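# Swap the empty shelf bin for the loaded bin

## Task

Lift the empty open bin out of its shelf slot and stand it upright on the table. Then slide the open bin that holds parts, which is currently on the table, into that freed slot. Its open side must face outward and every part must stay inside it; tilt it if the low board overhead is in the way. Push it fully in so it sits past the shelf's front lip. Do not spill parts out of the other shelf bins. Finally open the grippers and pull the arms away. It only counts if everything stays put without the robot holding it.

## Robot and tools

Robot: two Franka FR3 arms, left_arm and right_arm, each with a Robotiq 140 two-finger gripper and a wrist camera. Base poses in the scene frame: left_arm at (-0.022, +0.410, 0) with quat_wxyz (+0.995, 0, 0, +0.103); right_arm at (+0.029, -0.283, 0) with quat_wxyz (+1.000, 0, 0, -0.024).

Frame: one shared scene frame, origin on the table surface midway between the bases. +z is up, +x runs out across the table, and left_arm sits toward +y. The names left and right do not refer to image sides. Printed hand positions may be somewhat off, more so when an arm is stretched far.

Gripper geometry: fingers extend along the gripper's +z and close along its y. end_effector_position is the spot between the pads when closed; closed fingertips reach about 33 mm past it, open ones about 9 mm. Closing pushes the tips roughly 24 mm further out, so keep that clearance above surfaces.

The row (used by execute_actions and move): always 20 numbers, left arm first, then right. Per arm: x, y, z (metres, absolute target for the end_effector_position in the scene frame), qw, qx, qy, qz (absolute target orientation, w first, scene frame), then gripper position, force_limit, speed, each in [-1, 1]. Position +1 is fully open (140 mm), about -0.8 is pads touching, -1 closes until blocked. force_limit roughly 14 N at -1, 60 N at 0, 107 N at +1. speed roughly 30 mm/s at -1, 140 at 0, 250 at +1. An arm that should hold still must get its last reported pose repeated each call, plus its current three gripper numbers (a 0 there is a real command). Keep the same quaternion in every row to hold orientation rather than copying a drifted one.

Limits on targets: a call is refused if any target lies more than 0.6 m from that arm's last reported position along any gripper axis. Every control step the commanded pose is clipped to within 70 mm and 16 degrees of the measured one; inverse kinematics favours position over orientation. After an action ends the arm only continues to its last clipped pose, so compare the result with your target and send the rest next.

execute_actions: argument actions, a list holding zero or one item. Empty list: just read the state. {"rows": [...], "steps": n}: 1 to 15 rows, up to 15 steps of 1/30 s each (default 15); each row lasts one step and the last row repeats to fill. {"steps": n} alone: a wait of up to 300 steps counted from the previous result, your reply time included. Optional pictures (boolean) toggles images.

move: target is one 20-number row (absolute poses as above); speed in m/s from 0.002 to 0.5, default 0.25, with turning capped at twice that in rad/s. Both grippers travel straight lines that finish together, lasting 0.5 to 10 s; longer paths are cut off at 10 s. Gripper numbers are applied at the start. Nothing slows for obstacles or for the other arm, and hands can lag, stray or overshoot the speed, especially near full stretch. Faster moves and targets set deeper past a contact hit and press harder. The result adds a line starting move: with the ending (done, off_target, moving, held, fault) and any limits, plus each gripper's distance from its target. If only one arm is named, the other finished fine. held means a check stopped the last step; limits=paced means the sent pose was clipped; limits=held means some steps were blocked, after which the arm may surge.

wait: seconds from 0 to 10; the robot gets no new command.

zoom_image: camera (cam_high, cam_left_wrist, cam_right_wrist) and region [x0, y0, x1, y1] in pixels of that camera's latest image, top-left origin, at most 504 by 504. Image sizes: cam_high 896x504, wrist cameras 616x616 fisheye.

read_manual: optional section, only "licences"; no motion.

finished_scene: scene, the current scene's number. Irreversible; the outcome is checked right then and must hold. Replying with no tool call also ends things.

Reading results: the state line lists each gripper's position and quaternion. object_status: 0 moving, 1 blocked while opening, 2 blocked while closing (a grip), 3 reached target or pads met (thin items may still be held). Grip with -1 and confirm 2. To squeeze harder, raise force_limit and nudge position (e.g. -1 to -0.98). position_measured is in counts: 3 fully open, 230 pads together. A pose unreachable line names an arm whose command the clearance check altered or blocked; HELD marks steps not sent. A Hand target line shows where the controller is currently driving each gripper.

Joint ranges (rad): waist ±2.744, shoulder ±1.784, upper arm roll ±2.901, elbow -3.042 to -0.152, forearm roll ±2.807, wrist pitch 0.544 to 4.517, wrist roll ±3.016. Load limits (N m): waist 20, shoulder 20, upper arm roll 18, elbow 18, forearm roll 12, wrist pitch 12, wrist roll 12; carried weight counts.

Avoid: exceeding a joint load (torque fault: arm frozen 10 s, rest of call dropped); arms colliding or shoving each other; long heavy holds that overheat a motor (MOTOR HOT warns, then an over-temperature brake); dropping, slipping or slamming objects; hard pushes; anything leaving the table. Occasional external tugs on held parts or loose objects can occur, so grip firmly. The simulation runs while you think.

Each tool is called after "Request:" as name(argument=value, ...), one argument or row to a line, values as JSON.

## Session

Request:
execute_actions(
  actions=[],
)

Scene clock: 0.00 s of 8100.00 s.
left_arm: end_effector_position=(+0.5718, +0.6249, +0.3378) position_measured=3 object_status=3 end_effector_quat_wxyz=(-0.170, +0.738, -0.652, +0.037) | right_arm: end_effector_position=(+0.5741, -0.2927, +0.4110) position_measured=3 object_status=3 end_effector_quat_wxyz=(+0.001, +0.920, -0.391, -0.010)
Joint positions: left_arm=[ 0.102 -0.089 -0.005 -1.989  0.14   2.228  0.113] | right_arm=[ 0.009 -0.011  0.017 -1.585  0.006  1.554 -0.79 ]
Joint velocities: left_arm=[ 0.002 -0.001  0.     0.     0.001  0.002 -0.   ] | right_arm=[-0.    -0.001 -0.     0.    -0.    -0.    -0.001]
Hand target (left_arm): +0.572, +0.625, +0.338; -0.170, +0.738, -0.652, +0.037
Hand target (right_arm): +0.574, -0.293, +0.411; +0.001, +0.920, -0.391, -0.010

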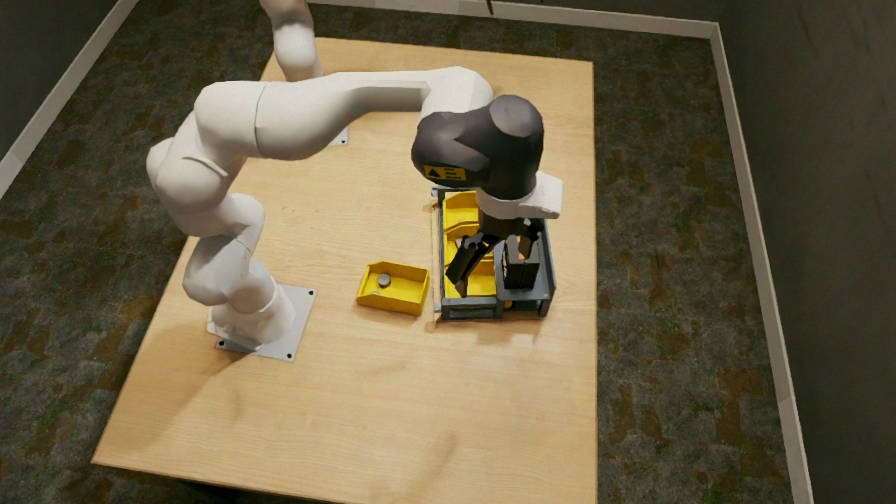

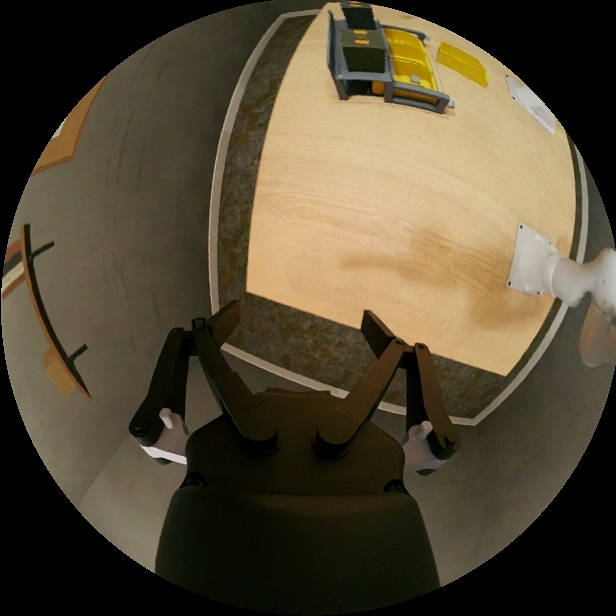

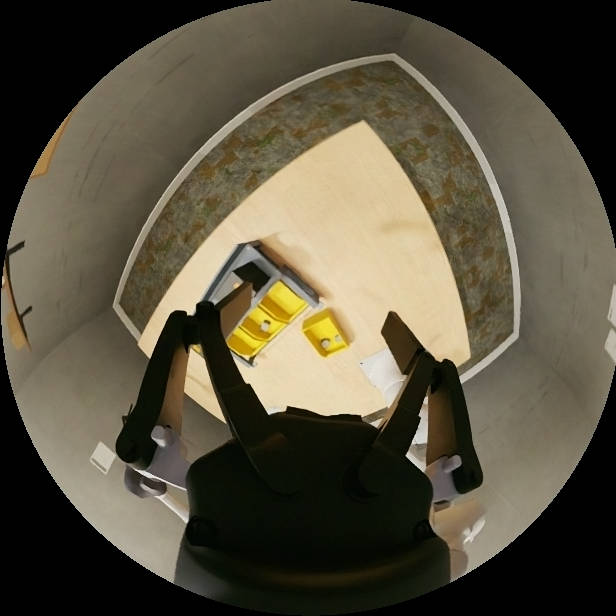

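Request:
move(
  target=[0.5718,0.6249,0.3378,-0.170,0.738,-0.652,0.037,1,0,0,0.28,-0.1,0.42,0,1,0,0,1,0,0],
  speed=0.4,
)

Request:
zoom_image(
  camera="cam_high",
  region=[330,150,630,340],
)

Request:
zoom_image(
  camera="cam_right_wrist",
  region=[150,100,470,400],
)

Scene clock: 2.30 s of 8100.00 s.
left_arm: end_effector_position=(+0.5718, +0.6249, +0.3378) position_measured=3 object_status=3 end_effector_quat_wxyz=(-0.170, +0.738, -0.652, +0.037) | right_arm: end_effector_position=(+0.2783, -0.1125, +0.4173) position_measured=3 object_status=3 end_effector_quat_wxyz=(+0.011, +1.000, -0.008, +0.005)
Joint positions: left_arm=[ 0.102 -0.089 -0.005 -1.989  0.14   2.228  0.113] | right_arm=[ 0.408 -0.78   0.158 -2.242  0.088  1.467 -1.074]
Joint velocities: left_arm=[ 0.     0.     0.001  0.    -0.001  0.001  0.001] | right_arm=[ 0.014  0.001 -0.009 -0.     0.001 -0.007 -0.015]
Hand target (left_arm): +0.572, +0.625, +0.338; -0.170, +0.738, -0.652, +0.037
Hand target (right_arm): +0.276, -0.113, +0.416; +0.011, +1.000, -0.003, +0.002
Off the commanded pose (left_arm): 0.000 m, 0 deg.
Off the commanded pose (right_arm): 0.013 m, 2 deg.
move: off_target (right_arm)
camera_calibration (this result's frames):
cam_left_wrist: T_world_to_cam=[[-0.94069, -0.193071, -0.278974, 0.739745], [-0.308796, 0.827843, 0.468317, -0.493253], [0.140528, 0.526687, -0.838363, 0.0593016], [0, 0, 0, 1]] pos_world=[0.535222, 0.519926, 0.487085]
cam_right_wrist: T_world_to_cam=[[0.201769, -0.978535, -0.041943, -0.137604], [-0.890443, -0.201103, 0.408251, 0.0583841], [-0.407923, -0.0450245, -0.911905, 0.659537], [0, 0, 0, 1]] pos_world=[0.348792, -0.0932136, 0.571828]

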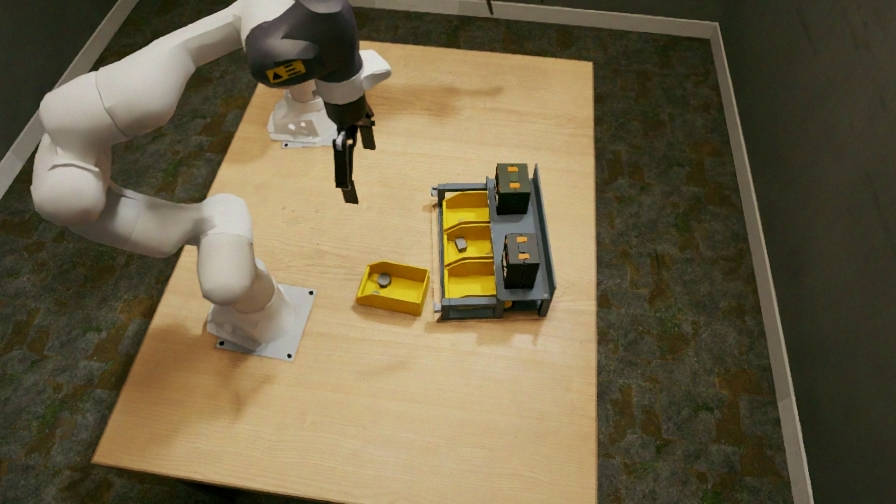

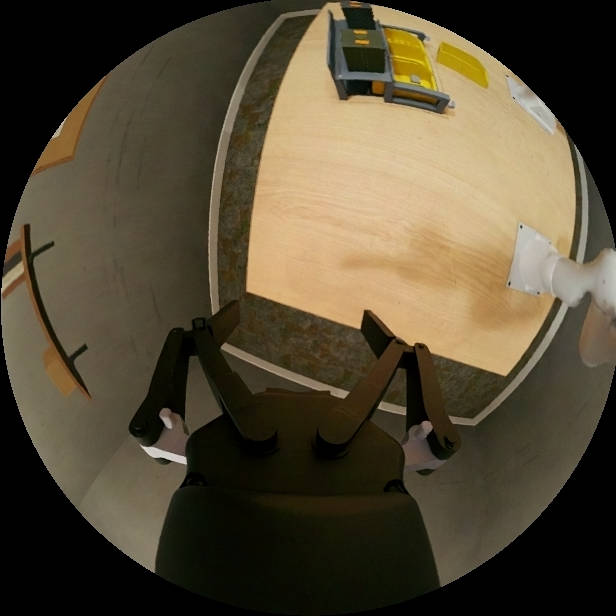

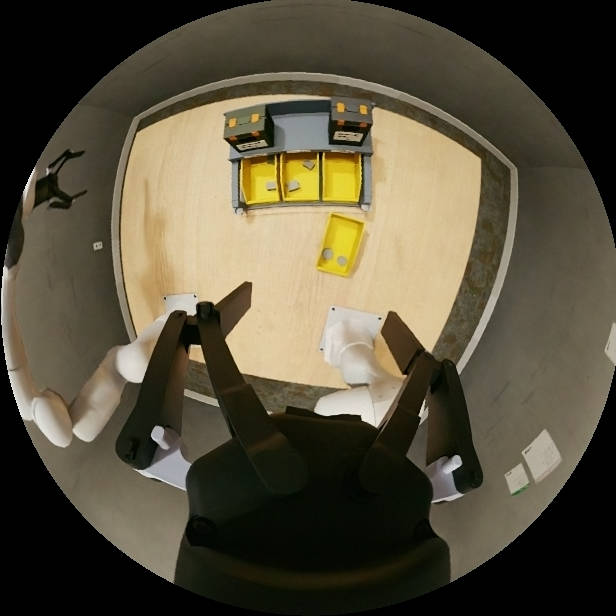

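Region (330, 150, 630, 340) of cam_high's 896x504 image, scaled by 1.680, with more detail than that image has; it fills the top 319 rows of this view, and the rest is white.

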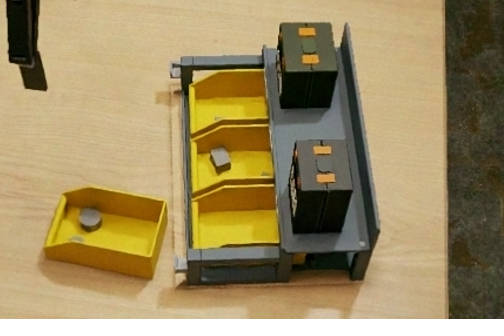

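Region (150, 100, 470, 400) of cam_right_wrist's 616x616 image, scaled by 1.575, with more detail than that image has; it fills the top 472 rows of this view, and the rest is white.

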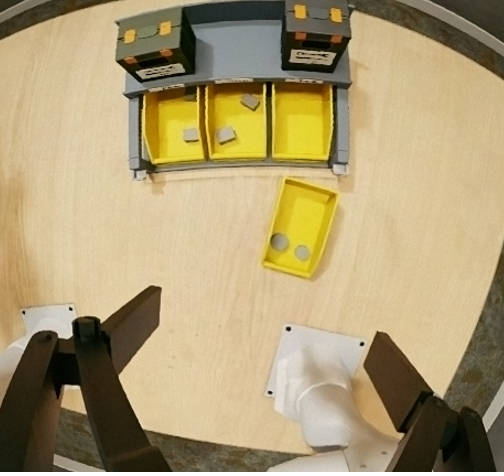

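Request:
zoom_image(
  camera="cam_high",
  region=[345,220,565,335],
)

Request:
zoom_image(
  camera="cam_right_wrist",
  region=[290,140,410,290],
)

Region (345, 220, 565, 335) of cam_high's 896x504 image, scaled by 2.291, with more detail than that image has; it fills the top 263 rows of this view, and the rest is white.

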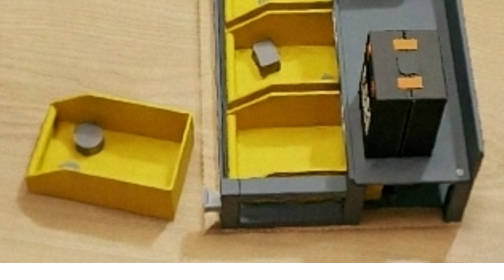

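Region (290, 140, 410, 290) of cam_right_wrist's 616x616 image, scaled by 3.360, with more detail than that image has; it fills the left 403 columns of this view, and the rest is white.

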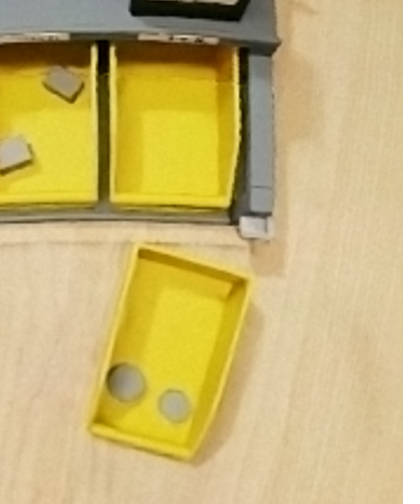

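Request:
move(
  target=[0.5718,0.6249,0.3378,-0.170,0.738,-0.652,0.037,1,0,0,0.452,-0.178,0.16,0,0.707,-0.707,0,-0.3,0.5,0],
  speed=0.4,
)

Request:
zoom_image(
  camera="cam_high",
  region=[345,150,565,335],
)

Scene clock: 9.33 s of 8100.00 s.
left_arm: end_effector_position=(+0.5718, +0.6249, +0.3378) position_measured=3 object_status=3 end_effector_quat_wxyz=(-0.170, +0.738, -0.652, +0.037) | right_arm: end_effector_position=(+0.4495, -0.1737, +0.1594) position_measured=167 object_status=3 end_effector_quat_wxyz=(+0.001, +0.711, -0.703, -0.007)
Joint positions: left_arm=[ 0.102 -0.089 -0.005 -1.989  0.14   2.228  0.113] | right_arm=[-0.39  -0.323  0.676 -2.507  0.266  2.224  0.033]
Joint velocities: left_arm=[ 0.001 -0.001 -0.     0.001 -0.001  0.    -0.   ] | right_arm=[-0.007  0.     0.007  0.001 -0.001 -0.     0.029]
Hand target (left_arm): +0.572, +0.625, +0.338; -0.170, +0.738, -0.652, +0.037
Hand target (right_arm): +0.451, -0.174, +0.160; -0.000, +0.707, -0.707, -0.005
Off the commanded pose (left_arm): 0.000 m, 0 deg.
Off the commanded pose (right_arm): 0.005 m, 1 deg.
After step 90, 0.97 s passed at rest.
move: off_target (right_arm)
camera_calibration (this result's frames):
cam_left_wrist: T_world_to_cam=[[-0.940689, -0.193071, -0.278974, 0.739745], [-0.308796, 0.827843, 0.468317, -0.493253], [0.140528, 0.526687, -0.838363, 0.0593016], [0, 0, 0, 1]] pos_world=[0.535222, 0.519926, 0.487085]
cam_right_wrist: T_world_to_cam=[[-0.972206, -0.227567, -0.0550329, 0.417455], [-0.229162, 0.876772, 0.422794, 0.191381], [-0.0479628, 0.423654, -0.904553, 0.40989], [0, 0, 0, 1]] pos_world=[0.469369, -0.24645, 0.312826]

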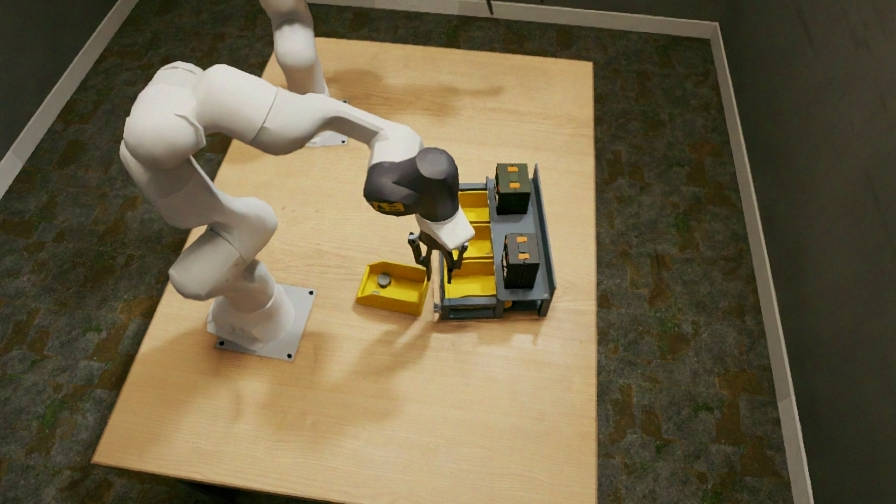

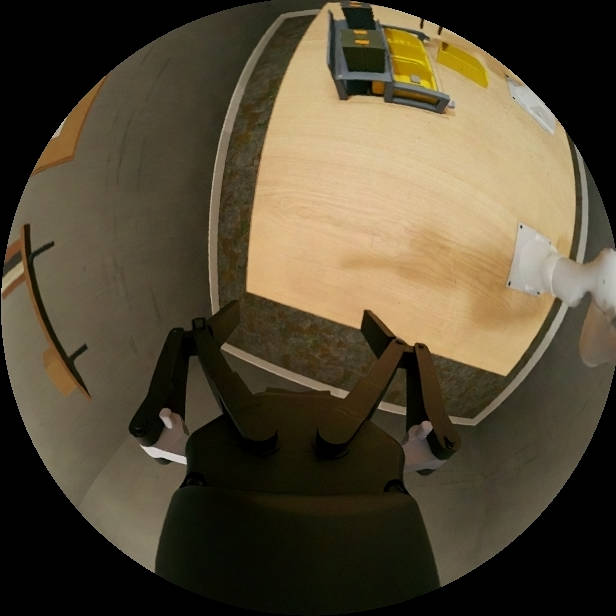

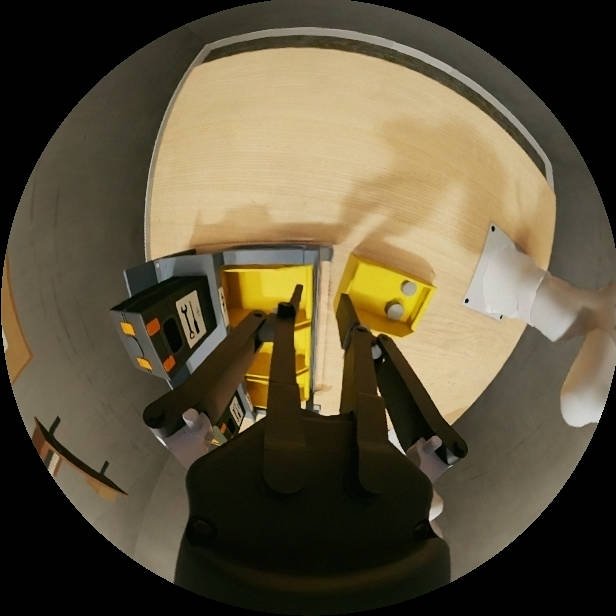

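Region (345, 150, 565, 335) of cam_high's 896x504 image, scaled by 2.291, with more detail than that image has; it fills the top 424 rows of this view, and the rest is white.

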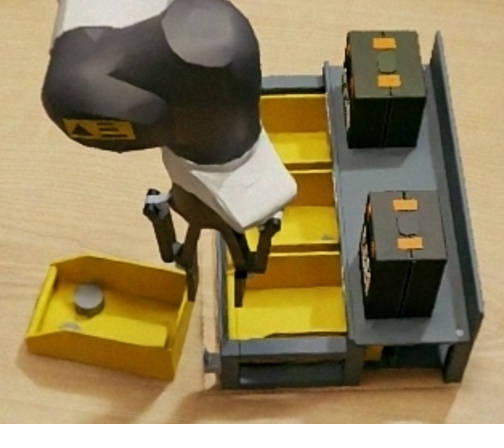

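Request:
move(
  target=[0.5718,0.6249,0.3378,-0.170,0.738,-0.652,0.037,1,0,0,0.463,-0.165,0.105,0,0.707,-0.707,0,-0.45,0.5,0],
  speed=0.15,
)

Request:
zoom_image(
  camera="cam_right_wrist",
  region=[200,200,440,400],
)

Request:
zoom_image(
  camera="cam_high",
  region=[390,220,550,335],
)

Scene clock: 11.83 s of 8100.00 s.
left_arm: end_effector_position=(+0.5718, +0.6249, +0.3378) position_measured=3 object_status=3 end_effector_quat_wxyz=(-0.170, +0.738, -0.652, +0.037) | right_arm: end_effector_position=(+0.4604, -0.1652, +0.1057) position_measured=186 object_status=3 end_effector_quat_wxyz=(+0.002, +0.711, -0.703, -0.001)
Joint positions: left_arm=[ 0.102 -0.089 -0.005 -1.989  0.14   2.228  0.113] | right_arm=[-0.441 -0.167  0.763 -2.534  0.172  2.401  0.128]
Joint velocities: left_arm=[ 0.001 -0.     0.001  0.    -0.     0.001 -0.001] | right_arm=[-0.004  0.002  0.005  0.001 -0.005  0.01   0.028]
Hand target (left_arm): +0.572, +0.625, +0.338; -0.170, +0.738, -0.652, +0.037
Hand target (right_arm): +0.462, -0.165, +0.106; +0.000, +0.707, -0.707, +0.001
Off the commanded pose (left_arm): 0.000 m, 0 deg.
Off the commanded pose (right_arm): 0.003 m, 1 deg.
move: done
camera_calibration (this result's frames):
cam_left_wrist: T_world_to_cam=[[-0.940689, -0.193071, -0.278974, 0.739745], [-0.308796, 0.827843, 0.468317, -0.493253], [0.140528, 0.526687, -0.838363, 0.0593015], [0, 0, 0, 1]] pos_world=[0.535222, 0.519926, 0.487085]
cam_right_wrist: T_world_to_cam=[[-0.971911, -0.227432, -0.0605259, 0.42747], [-0.231809, 0.880663, 0.413155, 0.21204], [-0.0406618, 0.415581, -0.908647, 0.353954], [0, 0, 0, 1]] pos_world=[0.479008, -0.236612, 0.259887]

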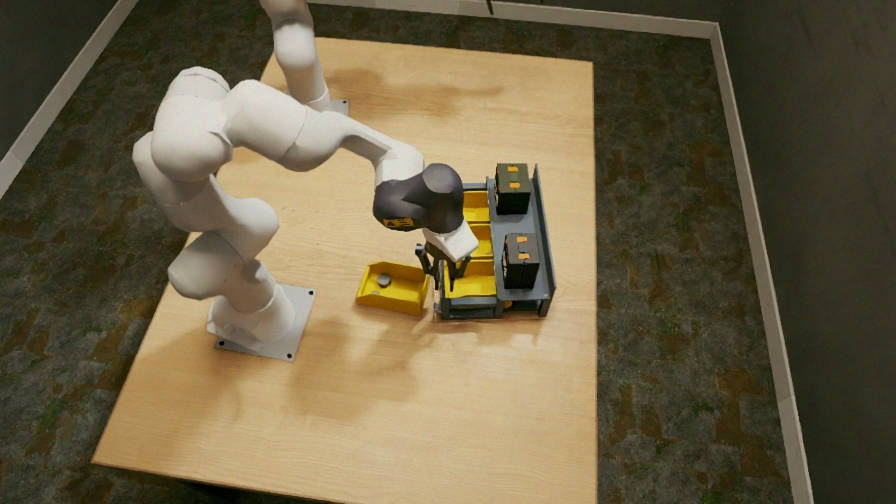

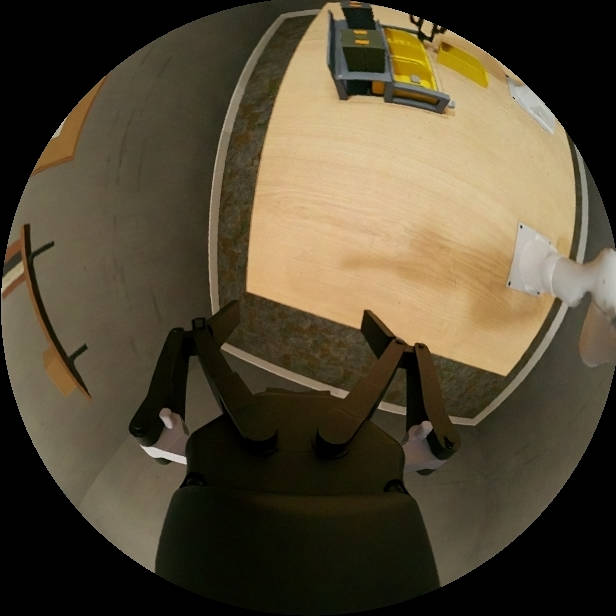

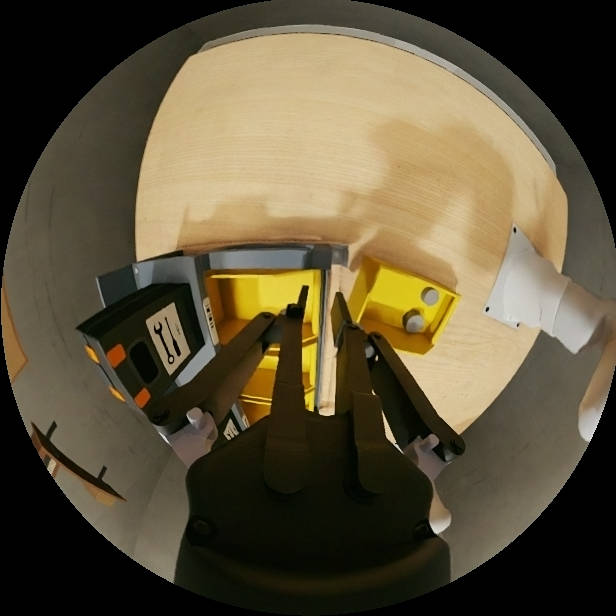

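Region (200, 200, 440, 400) of cam_right_wrist's 616x616 image, scaled by 2.100, with more detail than that image has.

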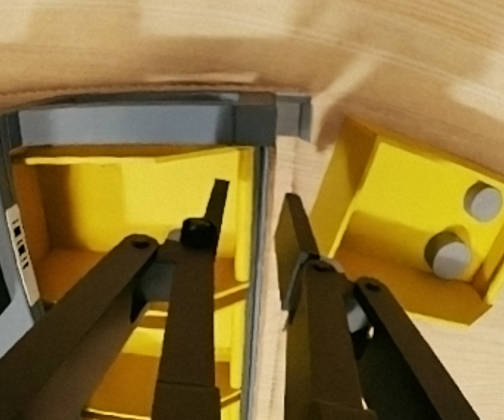

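Region (390, 220, 550, 335) of cam_high's 896x504 image, scaled by 3.150, with more detail than that image has; it fills the top 362 rows of this view, and the rest is white.

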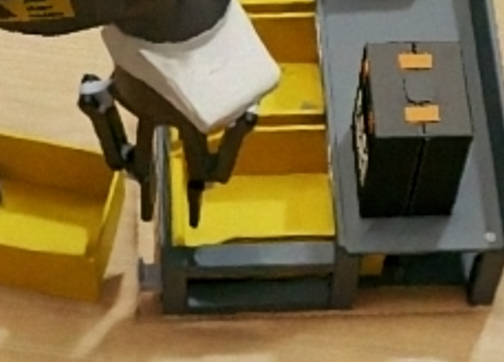

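Request:
move(
  target=[0.5718,0.6249,0.3378,-0.170,0.738,-0.652,0.037,1,0,0,0.468,-0.165,0.085,0,0.707,-0.707,0,-0.55,0.5,0],
  speed=0.05,
)

Request:
zoom_image(
  camera="cam_right_wrist",
  region=[240,220,400,380],
)

Request:
zoom_image(
  camera="cam_high",
  region=[400,240,500,335],
)

Scene clock: 14.40 s of 8100.00 s.
left_arm: end_effector_position=(+0.5718, +0.6249, +0.3378) position_measured=3 object_status=3 end_effector_quat_wxyz=(-0.170, +0.738, -0.652, +0.037) | right_arm: end_effector_position=(+0.4659, -0.1649, +0.0854) position_measured=199 object_status=3 end_effector_quat_wxyz=(+0.002, +0.710, -0.704, -0.002)
Joint positions: left_arm=[ 0.102 -0.089 -0.005 -1.989  0.14   2.228  0.113] | right_arm=[-0.46  -0.089  0.778 -2.533  0.101  2.463  0.18 ]
Joint velocities: left_arm=[ 0.001 -0.001 -0.001  0.002 -0.001 -0.     0.   ] | right_arm=[-0.001  0.002  0.     0.    -0.008  0.009  0.024]
Hand target (left_arm): +0.572, +0.625, +0.338; -0.170, +0.738, -0.652, +0.037
Hand target (right_arm): +0.468, -0.165, +0.086; -0.000, +0.707, -0.707, +0.000
Off the commanded pose (left_arm): 0.000 m, 0 deg.
Off the commanded pose (right_arm): 0.002 m, 1 deg.
move: done
camera_calibration (this result's frames):
cam_left_wrist: T_world_to_cam=[[-0.940689, -0.193071, -0.278974, 0.739745], [-0.308796, 0.827843, 0.468317, -0.493253], [0.140528, 0.526687, -0.838363, 0.0593016], [0, 0, 0, 1]] pos_world=[0.535222, 0.519926, 0.487085]
cam_right_wrist: T_world_to_cam=[[-0.9724, -0.225341, -0.0604969, 0.432214], [-0.229881, 0.880942, 0.413637, 0.220595], [-0.0399152, 0.416128, -0.90843, 0.335343], [0, 0, 0, 1]] pos_world=[0.48438, -0.236481, 0.239536]

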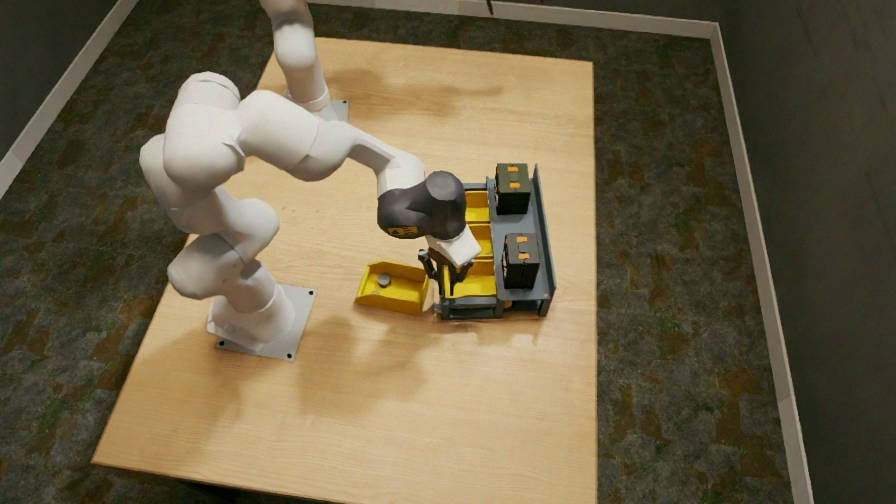

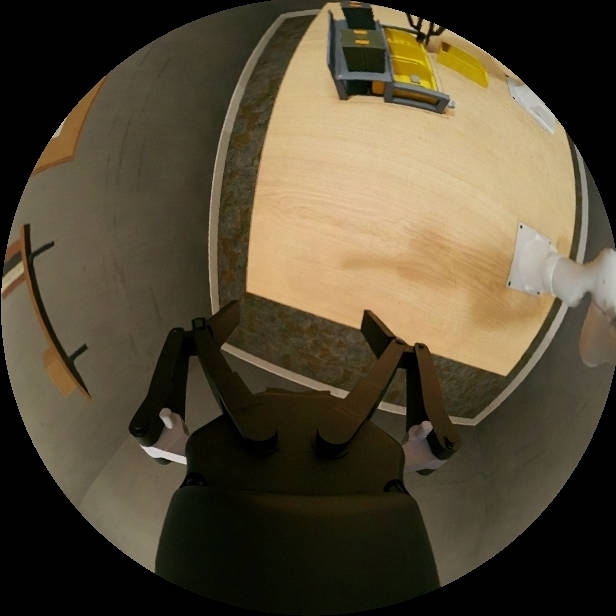

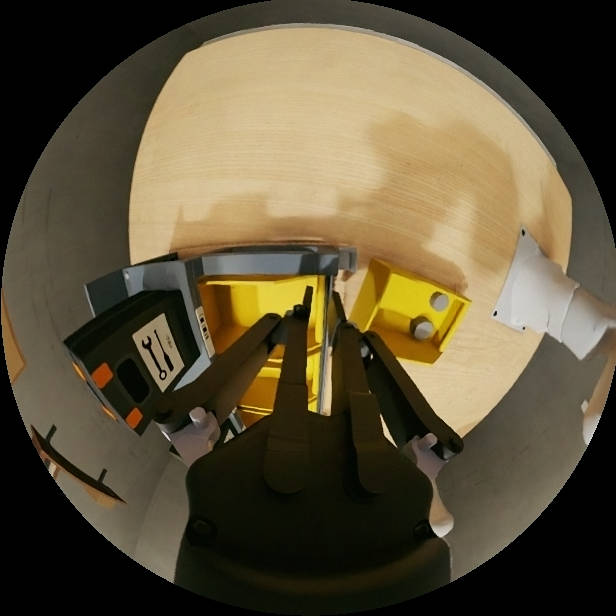

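Region (240, 220, 400, 380) of cam_right_wrist's 616x616 image, scaled by 3.150, with more detail than that image has.

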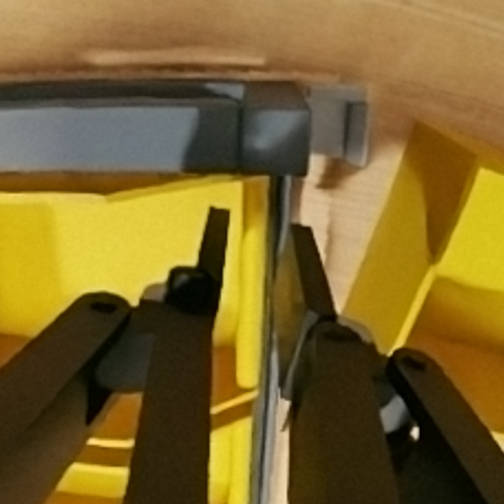

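Region (400, 240, 500, 335) of cam_high's 896x504 image, scaled by 5.040, with more detail than that image has; it fills the top 479 rows of this view, and the rest is white.

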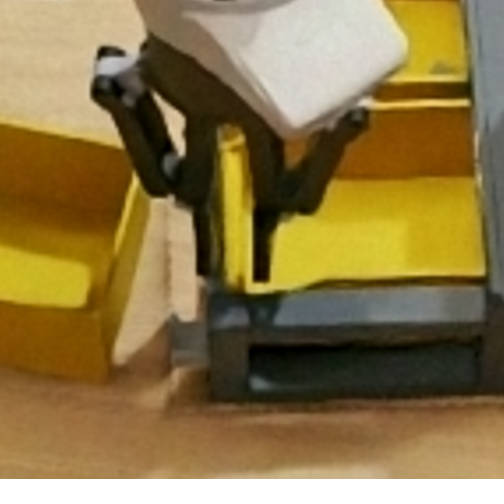

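Request:
move(
  target=[0.5718,0.6249,0.3378,-0.170,0.738,-0.652,0.037,1,0,0,0.47,-0.165,0.085,0,0.707,-0.707,0,-1,0.6,-0.5],
)

Request:
zoom_image(
  camera="cam_right_wrist",
  region=[240,220,400,380],
)

Scene clock: 15.83 s of 8100.00 s.
left_arm: end_effector_position=(+0.5718, +0.6249, +0.3378) position_measured=3 object_status=3 end_effector_quat_wxyz=(-0.170, +0.738, -0.652, +0.037) | right_arm: end_effector_position=(+0.4681, -0.1642, +0.0849) position_measured=234 object_status=3 end_effector_quat_wxyz=(+0.001, +0.709, -0.705, -0.001)
Joint positions: left_arm=[ 0.102 -0.089 -0.005 -1.989  0.14   2.228  0.113] | right_arm=[-0.461 -0.079  0.778 -2.527  0.09   2.465  0.192]
Joint velocities: left_arm=[-0.     0.001 -0.001 -0.    -0.001 -0.001 -0.001] | right_arm=[-0.001  0.002  0.001  0.002 -0.002  0.     0.008]
Hand target (left_arm): +0.572, +0.625, +0.338; -0.170, +0.738, -0.652, +0.037
Hand target (right_arm): +0.470, -0.165, +0.085; -0.000, +0.707, -0.707, -0.000
Off the commanded pose (left_arm): 0.000 m, 0 deg.
Off the commanded pose (right_arm): 0.002 m, 0 deg.
move: done
camera_calibration (this result's frames):
cam_left_wrist: T_world_to_cam=[[-0.940689, -0.193071, -0.278975, 0.739745], [-0.308796, 0.827843, 0.468317, -0.493253], [0.140528, 0.526687, -0.838363, 0.0593016], [0, 0, 0, 1]] pos_world=[0.535222, 0.519926, 0.487085]
cam_right_wrist: T_world_to_cam=[[-0.973167, -0.221761, -0.0613865, 0.435566], [-0.22702, 0.881832, 0.413322, 0.219514], [-0.0375261, 0.416167, -0.908514, 0.333651], [0, 0, 0, 1]] pos_world=[0.486233, -0.235838, 0.239134]

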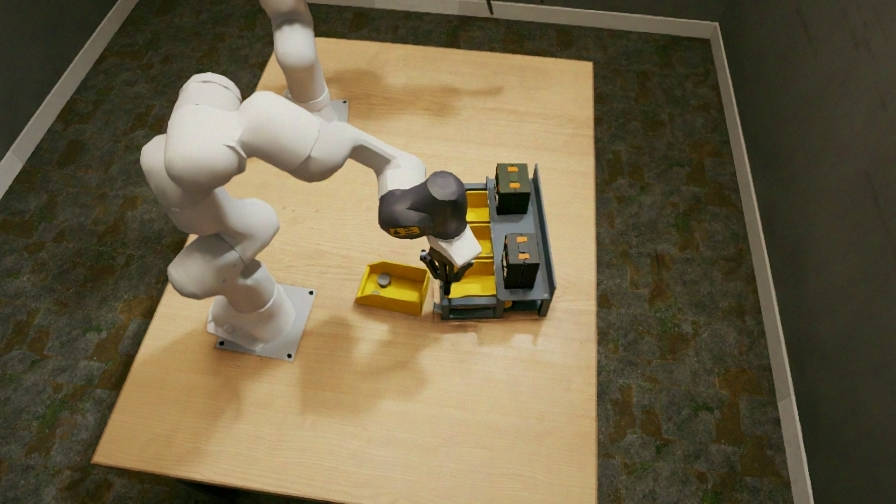

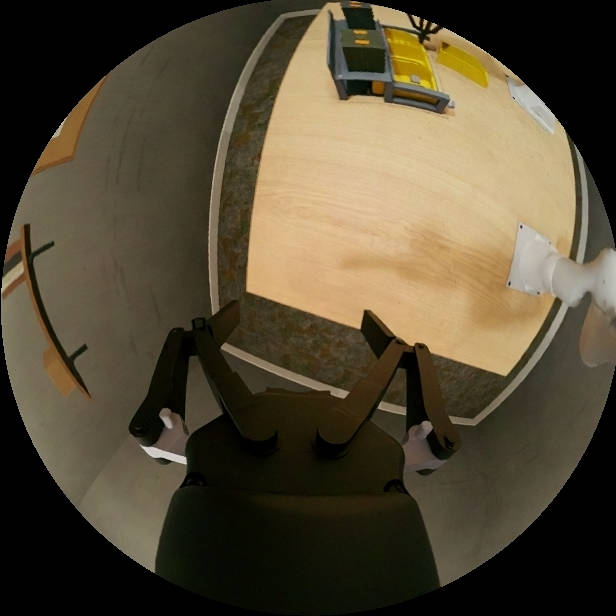

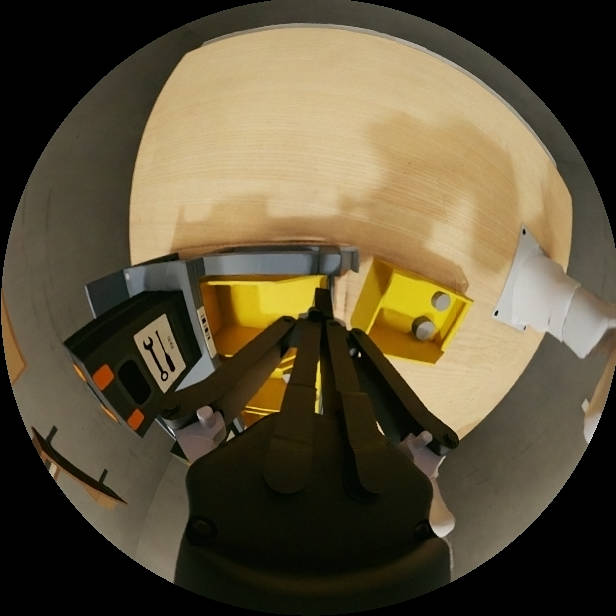

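Region (240, 220, 400, 380) of cam_right_wrist's 616x616 image, scaled by 3.150, with more detail than that image has.

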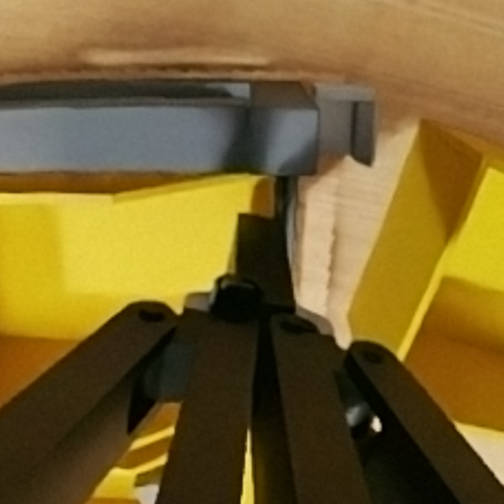

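Request:
move(
  target=[0.5718,0.6249,0.3378,-0.170,0.738,-0.652,0.037,1,0,0,0.472,-0.165,0.088,0,0.707,-0.707,0,-0.6,0.6,0],
)

Request:
move(
  target=[0.5718,0.6249,0.3378,-0.170,0.738,-0.652,0.037,1,0,0,0.472,-0.165,0.068,0,0.707,-0.707,0,-0.6,0.6,0],
  speed=0.03,
)

Request:
move(
  target=[0.5718,0.6249,0.3378,-0.170,0.738,-0.652,0.037,1,0,0,0.472,-0.165,0.068,0,0.707,-0.707,0,-1,0.6,-0.5],
)

Request:
zoom_image(
  camera="cam_high",
  region=[400,240,500,335],
)

Scene clock: 17.60 s of 8100.00 s.
left_arm: end_effector_position=(+0.5718, +0.6249, +0.3378) position_measured=3 object_status=3 end_effector_quat_wxyz=(-0.170, +0.738, -0.652, +0.037) | right_arm: end_effector_position=(+0.4722, -0.1631, +0.0880) position_measured=205 object_status=3 end_effector_quat_wxyz=(-0.002, +0.708, -0.706, +0.001)
Joint positions: left_arm=[ 0.102 -0.089 -0.005 -1.989  0.14   2.228  0.113] | right_arm=[-0.461 -0.079  0.778 -2.518  0.09   2.463  0.194]
Joint velocities: left_arm=[0.001 0.    0.    0.    0.    0.    0.001] | right_arm=[-0.     0.    -0.     0.002  0.    -0.002 -0.   ]
Hand target (left_arm): +0.572, +0.625, +0.338; -0.170, +0.738, -0.652, +0.037
Hand target (right_arm): +0.472, -0.165, +0.088; -0.000, +0.707, -0.707, -0.000
Off the commanded pose (left_arm): 0.000 m, 0 deg.
Off the commanded pose (right_arm): 0.002 m, 0 deg.
move: done
camera_calibration (this result's frames):
cam_left_wrist: T_world_to_cam=[[-0.94069, -0.193071, -0.278974, 0.739745], [-0.308796, 0.827843, 0.468317, -0.493253], [0.140528, 0.526687, -0.838363, 0.0593016], [0, 0, 0, 1]] pos_world=[0.535222, 0.519926, 0.487085]
cam_right_wrist: T_world_to_cam=[[-0.973064, -0.220228, -0.0681641, 0.440786], [-0.22845, 0.881471, 0.413303, 0.218746], [-0.0309361, 0.417743, -0.908039, 0.333242], [0, 0, 0, 1]] pos_world=[0.489194, -0.234954, 0.242234]

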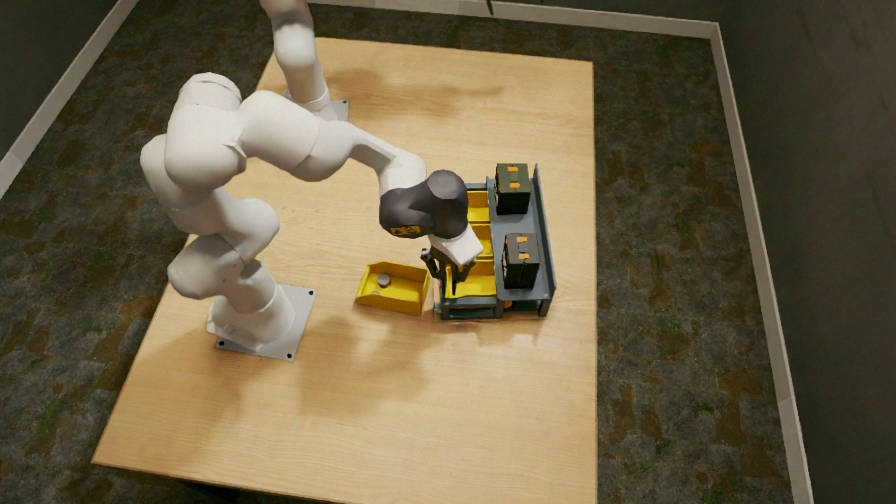

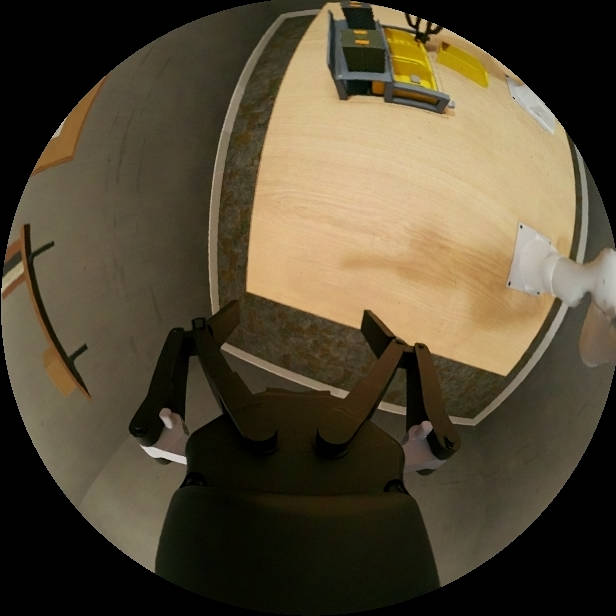

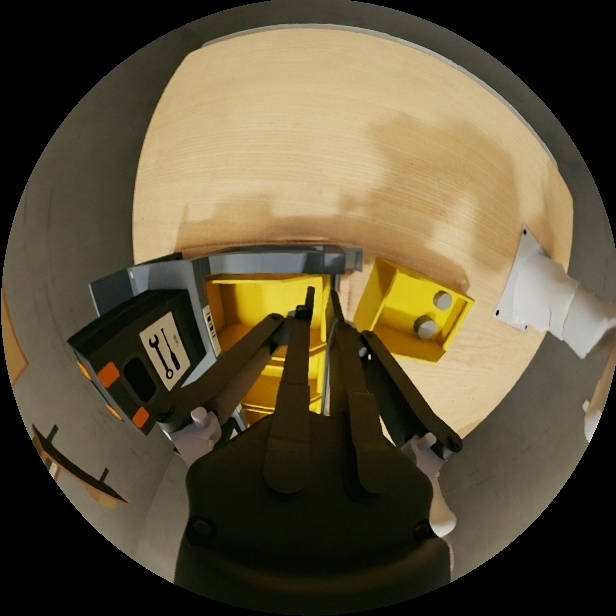

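Scene clock: 18.60 s of 8100.00 s.
left_arm: end_effector_position=(+0.5718, +0.6249, +0.3378) position_measured=3 object_status=3 end_effector_quat_wxyz=(-0.170, +0.738, -0.652, +0.037) | right_arm: end_effector_position=(+0.4715, -0.1640, +0.0705) position_measured=205 object_status=3 end_effector_quat_wxyz=(+0.001, +0.711, -0.703, +0.000)
Joint positions: left_arm=[ 0.102 -0.089 -0.005 -1.989  0.14   2.228  0.113] | right_arm=[-0.465 -0.024  0.778 -2.527  0.027  2.509  0.231]
Joint velocities: left_arm=[ 0.001 -0.001  0.     0.001 -0.     0.001 -0.002] | right_arm=[ 0.001  0.003 -0.001  0.    -0.01   0.01   0.024]
Hand target (left_arm): +0.572, +0.625, +0.338; -0.170, +0.738, -0.652, +0.037
Hand target (right_arm): +0.472, -0.165, +0.069; -0.000, +0.707, -0.707, +0.000
Off the commanded pose (left_arm): 0.000 m, 0 deg.
Off the commanded pose (right_arm): 0.003 m, 1 deg.
move: done
camera_calibration (this result's frames):
cam_left_wrist: T_world_to_cam=[[-0.940689, -0.193071, -0.278974, 0.739745], [-0.308796, 0.827843, 0.468317, -0.493253], [0.140528, 0.526687, -0.838363, 0.0593015], [0, 0, 0, 1]] pos_world=[0.535222, 0.519926, 0.487085]
cam_right_wrist: T_world_to_cam=[[-0.971506, -0.228256, -0.0638459, 0.436363], [-0.233995, 0.880792, 0.411645, 0.229247], [-0.0377253, 0.414855, -0.909105, 0.320471], [0, 0, 0, 1]] pos_world=[0.489661, -0.235266, 0.224834]

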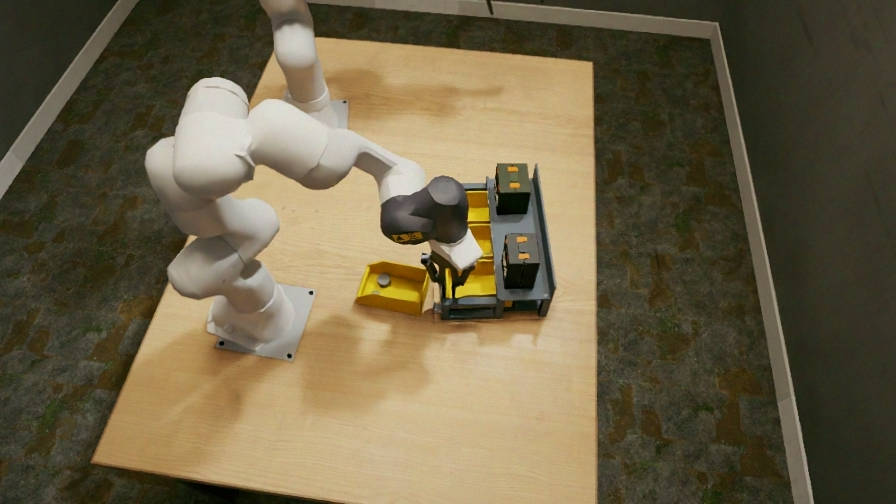

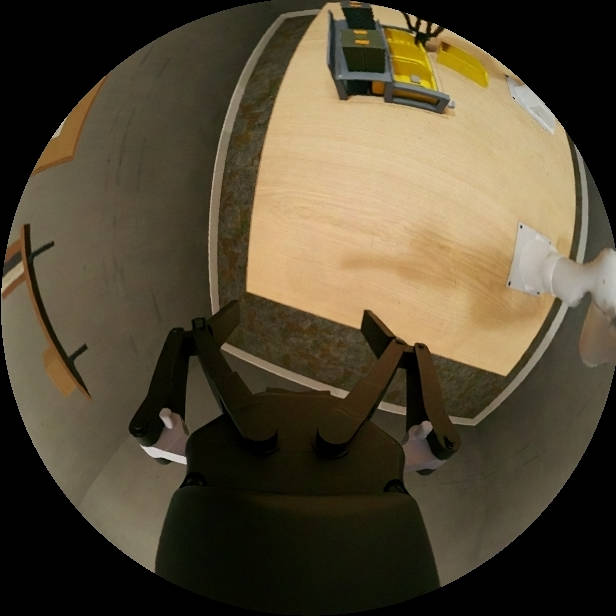

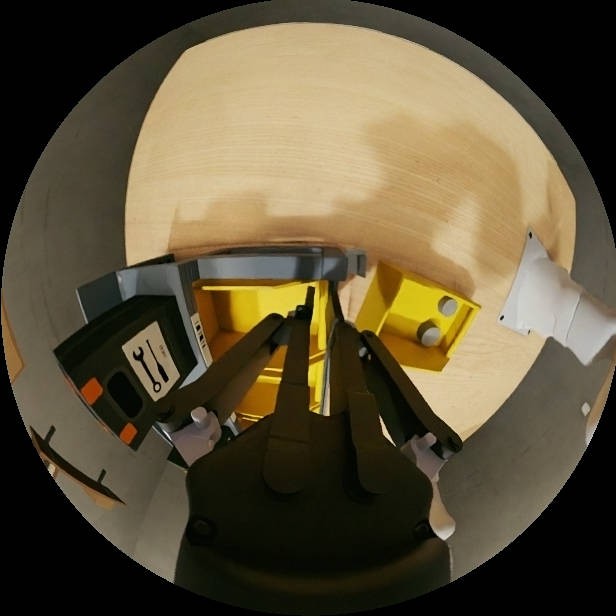

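Scene clock: 19.30 s of 8100.00 s.
left_arm: end_effector_position=(+0.5718, +0.6249, +0.3378) position_measured=3 object_status=3 end_effector_quat_wxyz=(-0.170, +0.738, -0.652, +0.037) | right_arm: end_effector_position=(+0.4731, -0.1639, +0.0714) position_measured=234 object_status=3 end_effector_quat_wxyz=(-0.000, +0.709, -0.705, +0.002)
Joint positions: left_arm=[ 0.102 -0.089 -0.005 -1.989  0.14   2.228  0.113] | right_arm=[-0.465 -0.024  0.778 -2.525  0.024  2.511  0.238]
Joint velocities: left_arm=[ 0.002 -0.     0.001  0.001 -0.001 -0.001 -0.   ] | right_arm=[ 0.    -0.001 -0.001  0.001 -0.     0.001  0.01 ]
Hand target (left_arm): +0.572, +0.625, +0.338; -0.170, +0.738, -0.652, +0.037
Hand target (right_arm): +0.472, -0.165, +0.068; -0.000, +0.707, -0.707, -0.000
Off the commanded pose (left_arm): 0.000 m, 0 deg.
Off the commanded pose (right_arm): 0.004 m, 0 deg.
move: off_target (right_arm)
camera_calibration (this result's frames):
cam_left_wrist: T_world_to_cam=[[-0.94069, -0.193071, -0.278974, 0.739745], [-0.308796, 0.827843, 0.468317, -0.493253], [0.140529, 0.526687, -0.838363, 0.0593015], [0, 0, 0, 1]] pos_world=[0.535222, 0.519926, 0.487085]
cam_right_wrist: T_world_to_cam=[[-0.972413, -0.223313, -0.0674105, 0.439469], [-0.231045, 0.882281, 0.41012, 0.228137], [-0.0321102, 0.414381, -0.909537, 0.318634], [0, 0, 0, 1]] pos_world=[0.490286, -0.235177, 0.225871]

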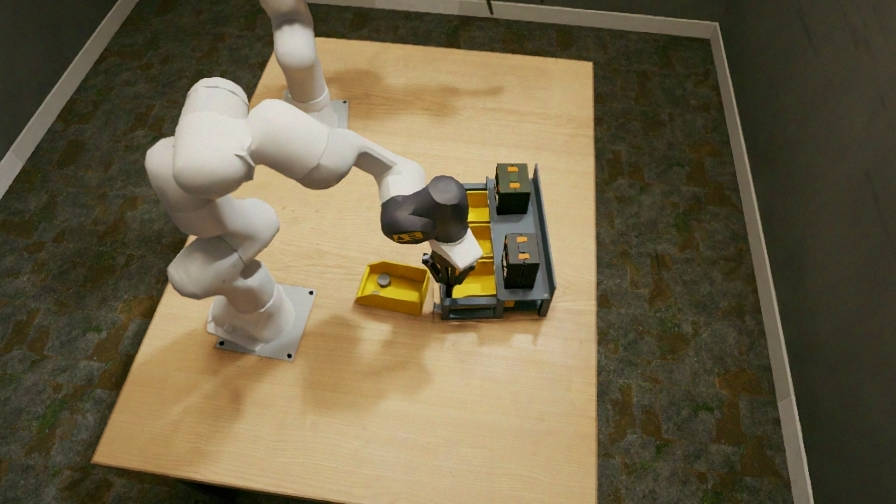

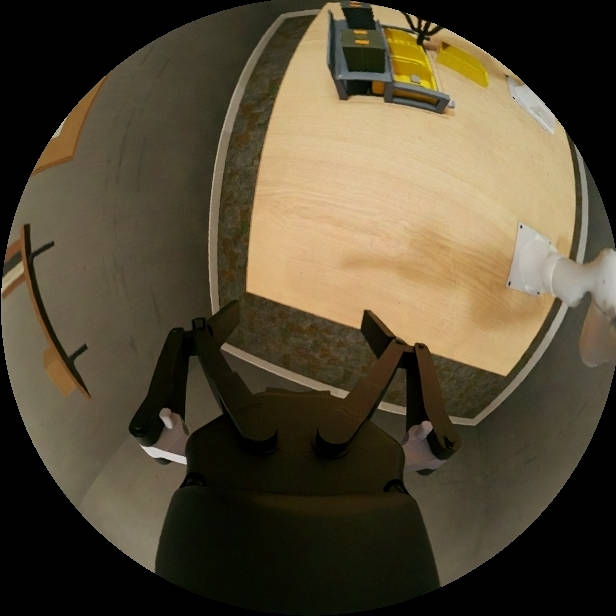

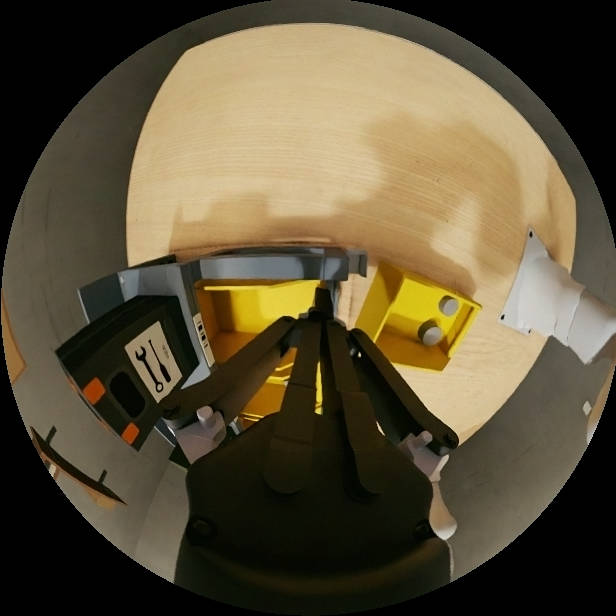

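Region (400, 240, 500, 335) of cam_high's 896x504 image, scaled by 5.040, with more detail than that image has; it fills the top 479 rows of this view, and the rest is white.

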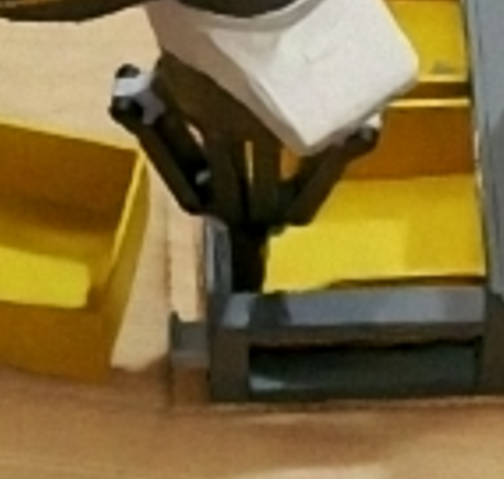

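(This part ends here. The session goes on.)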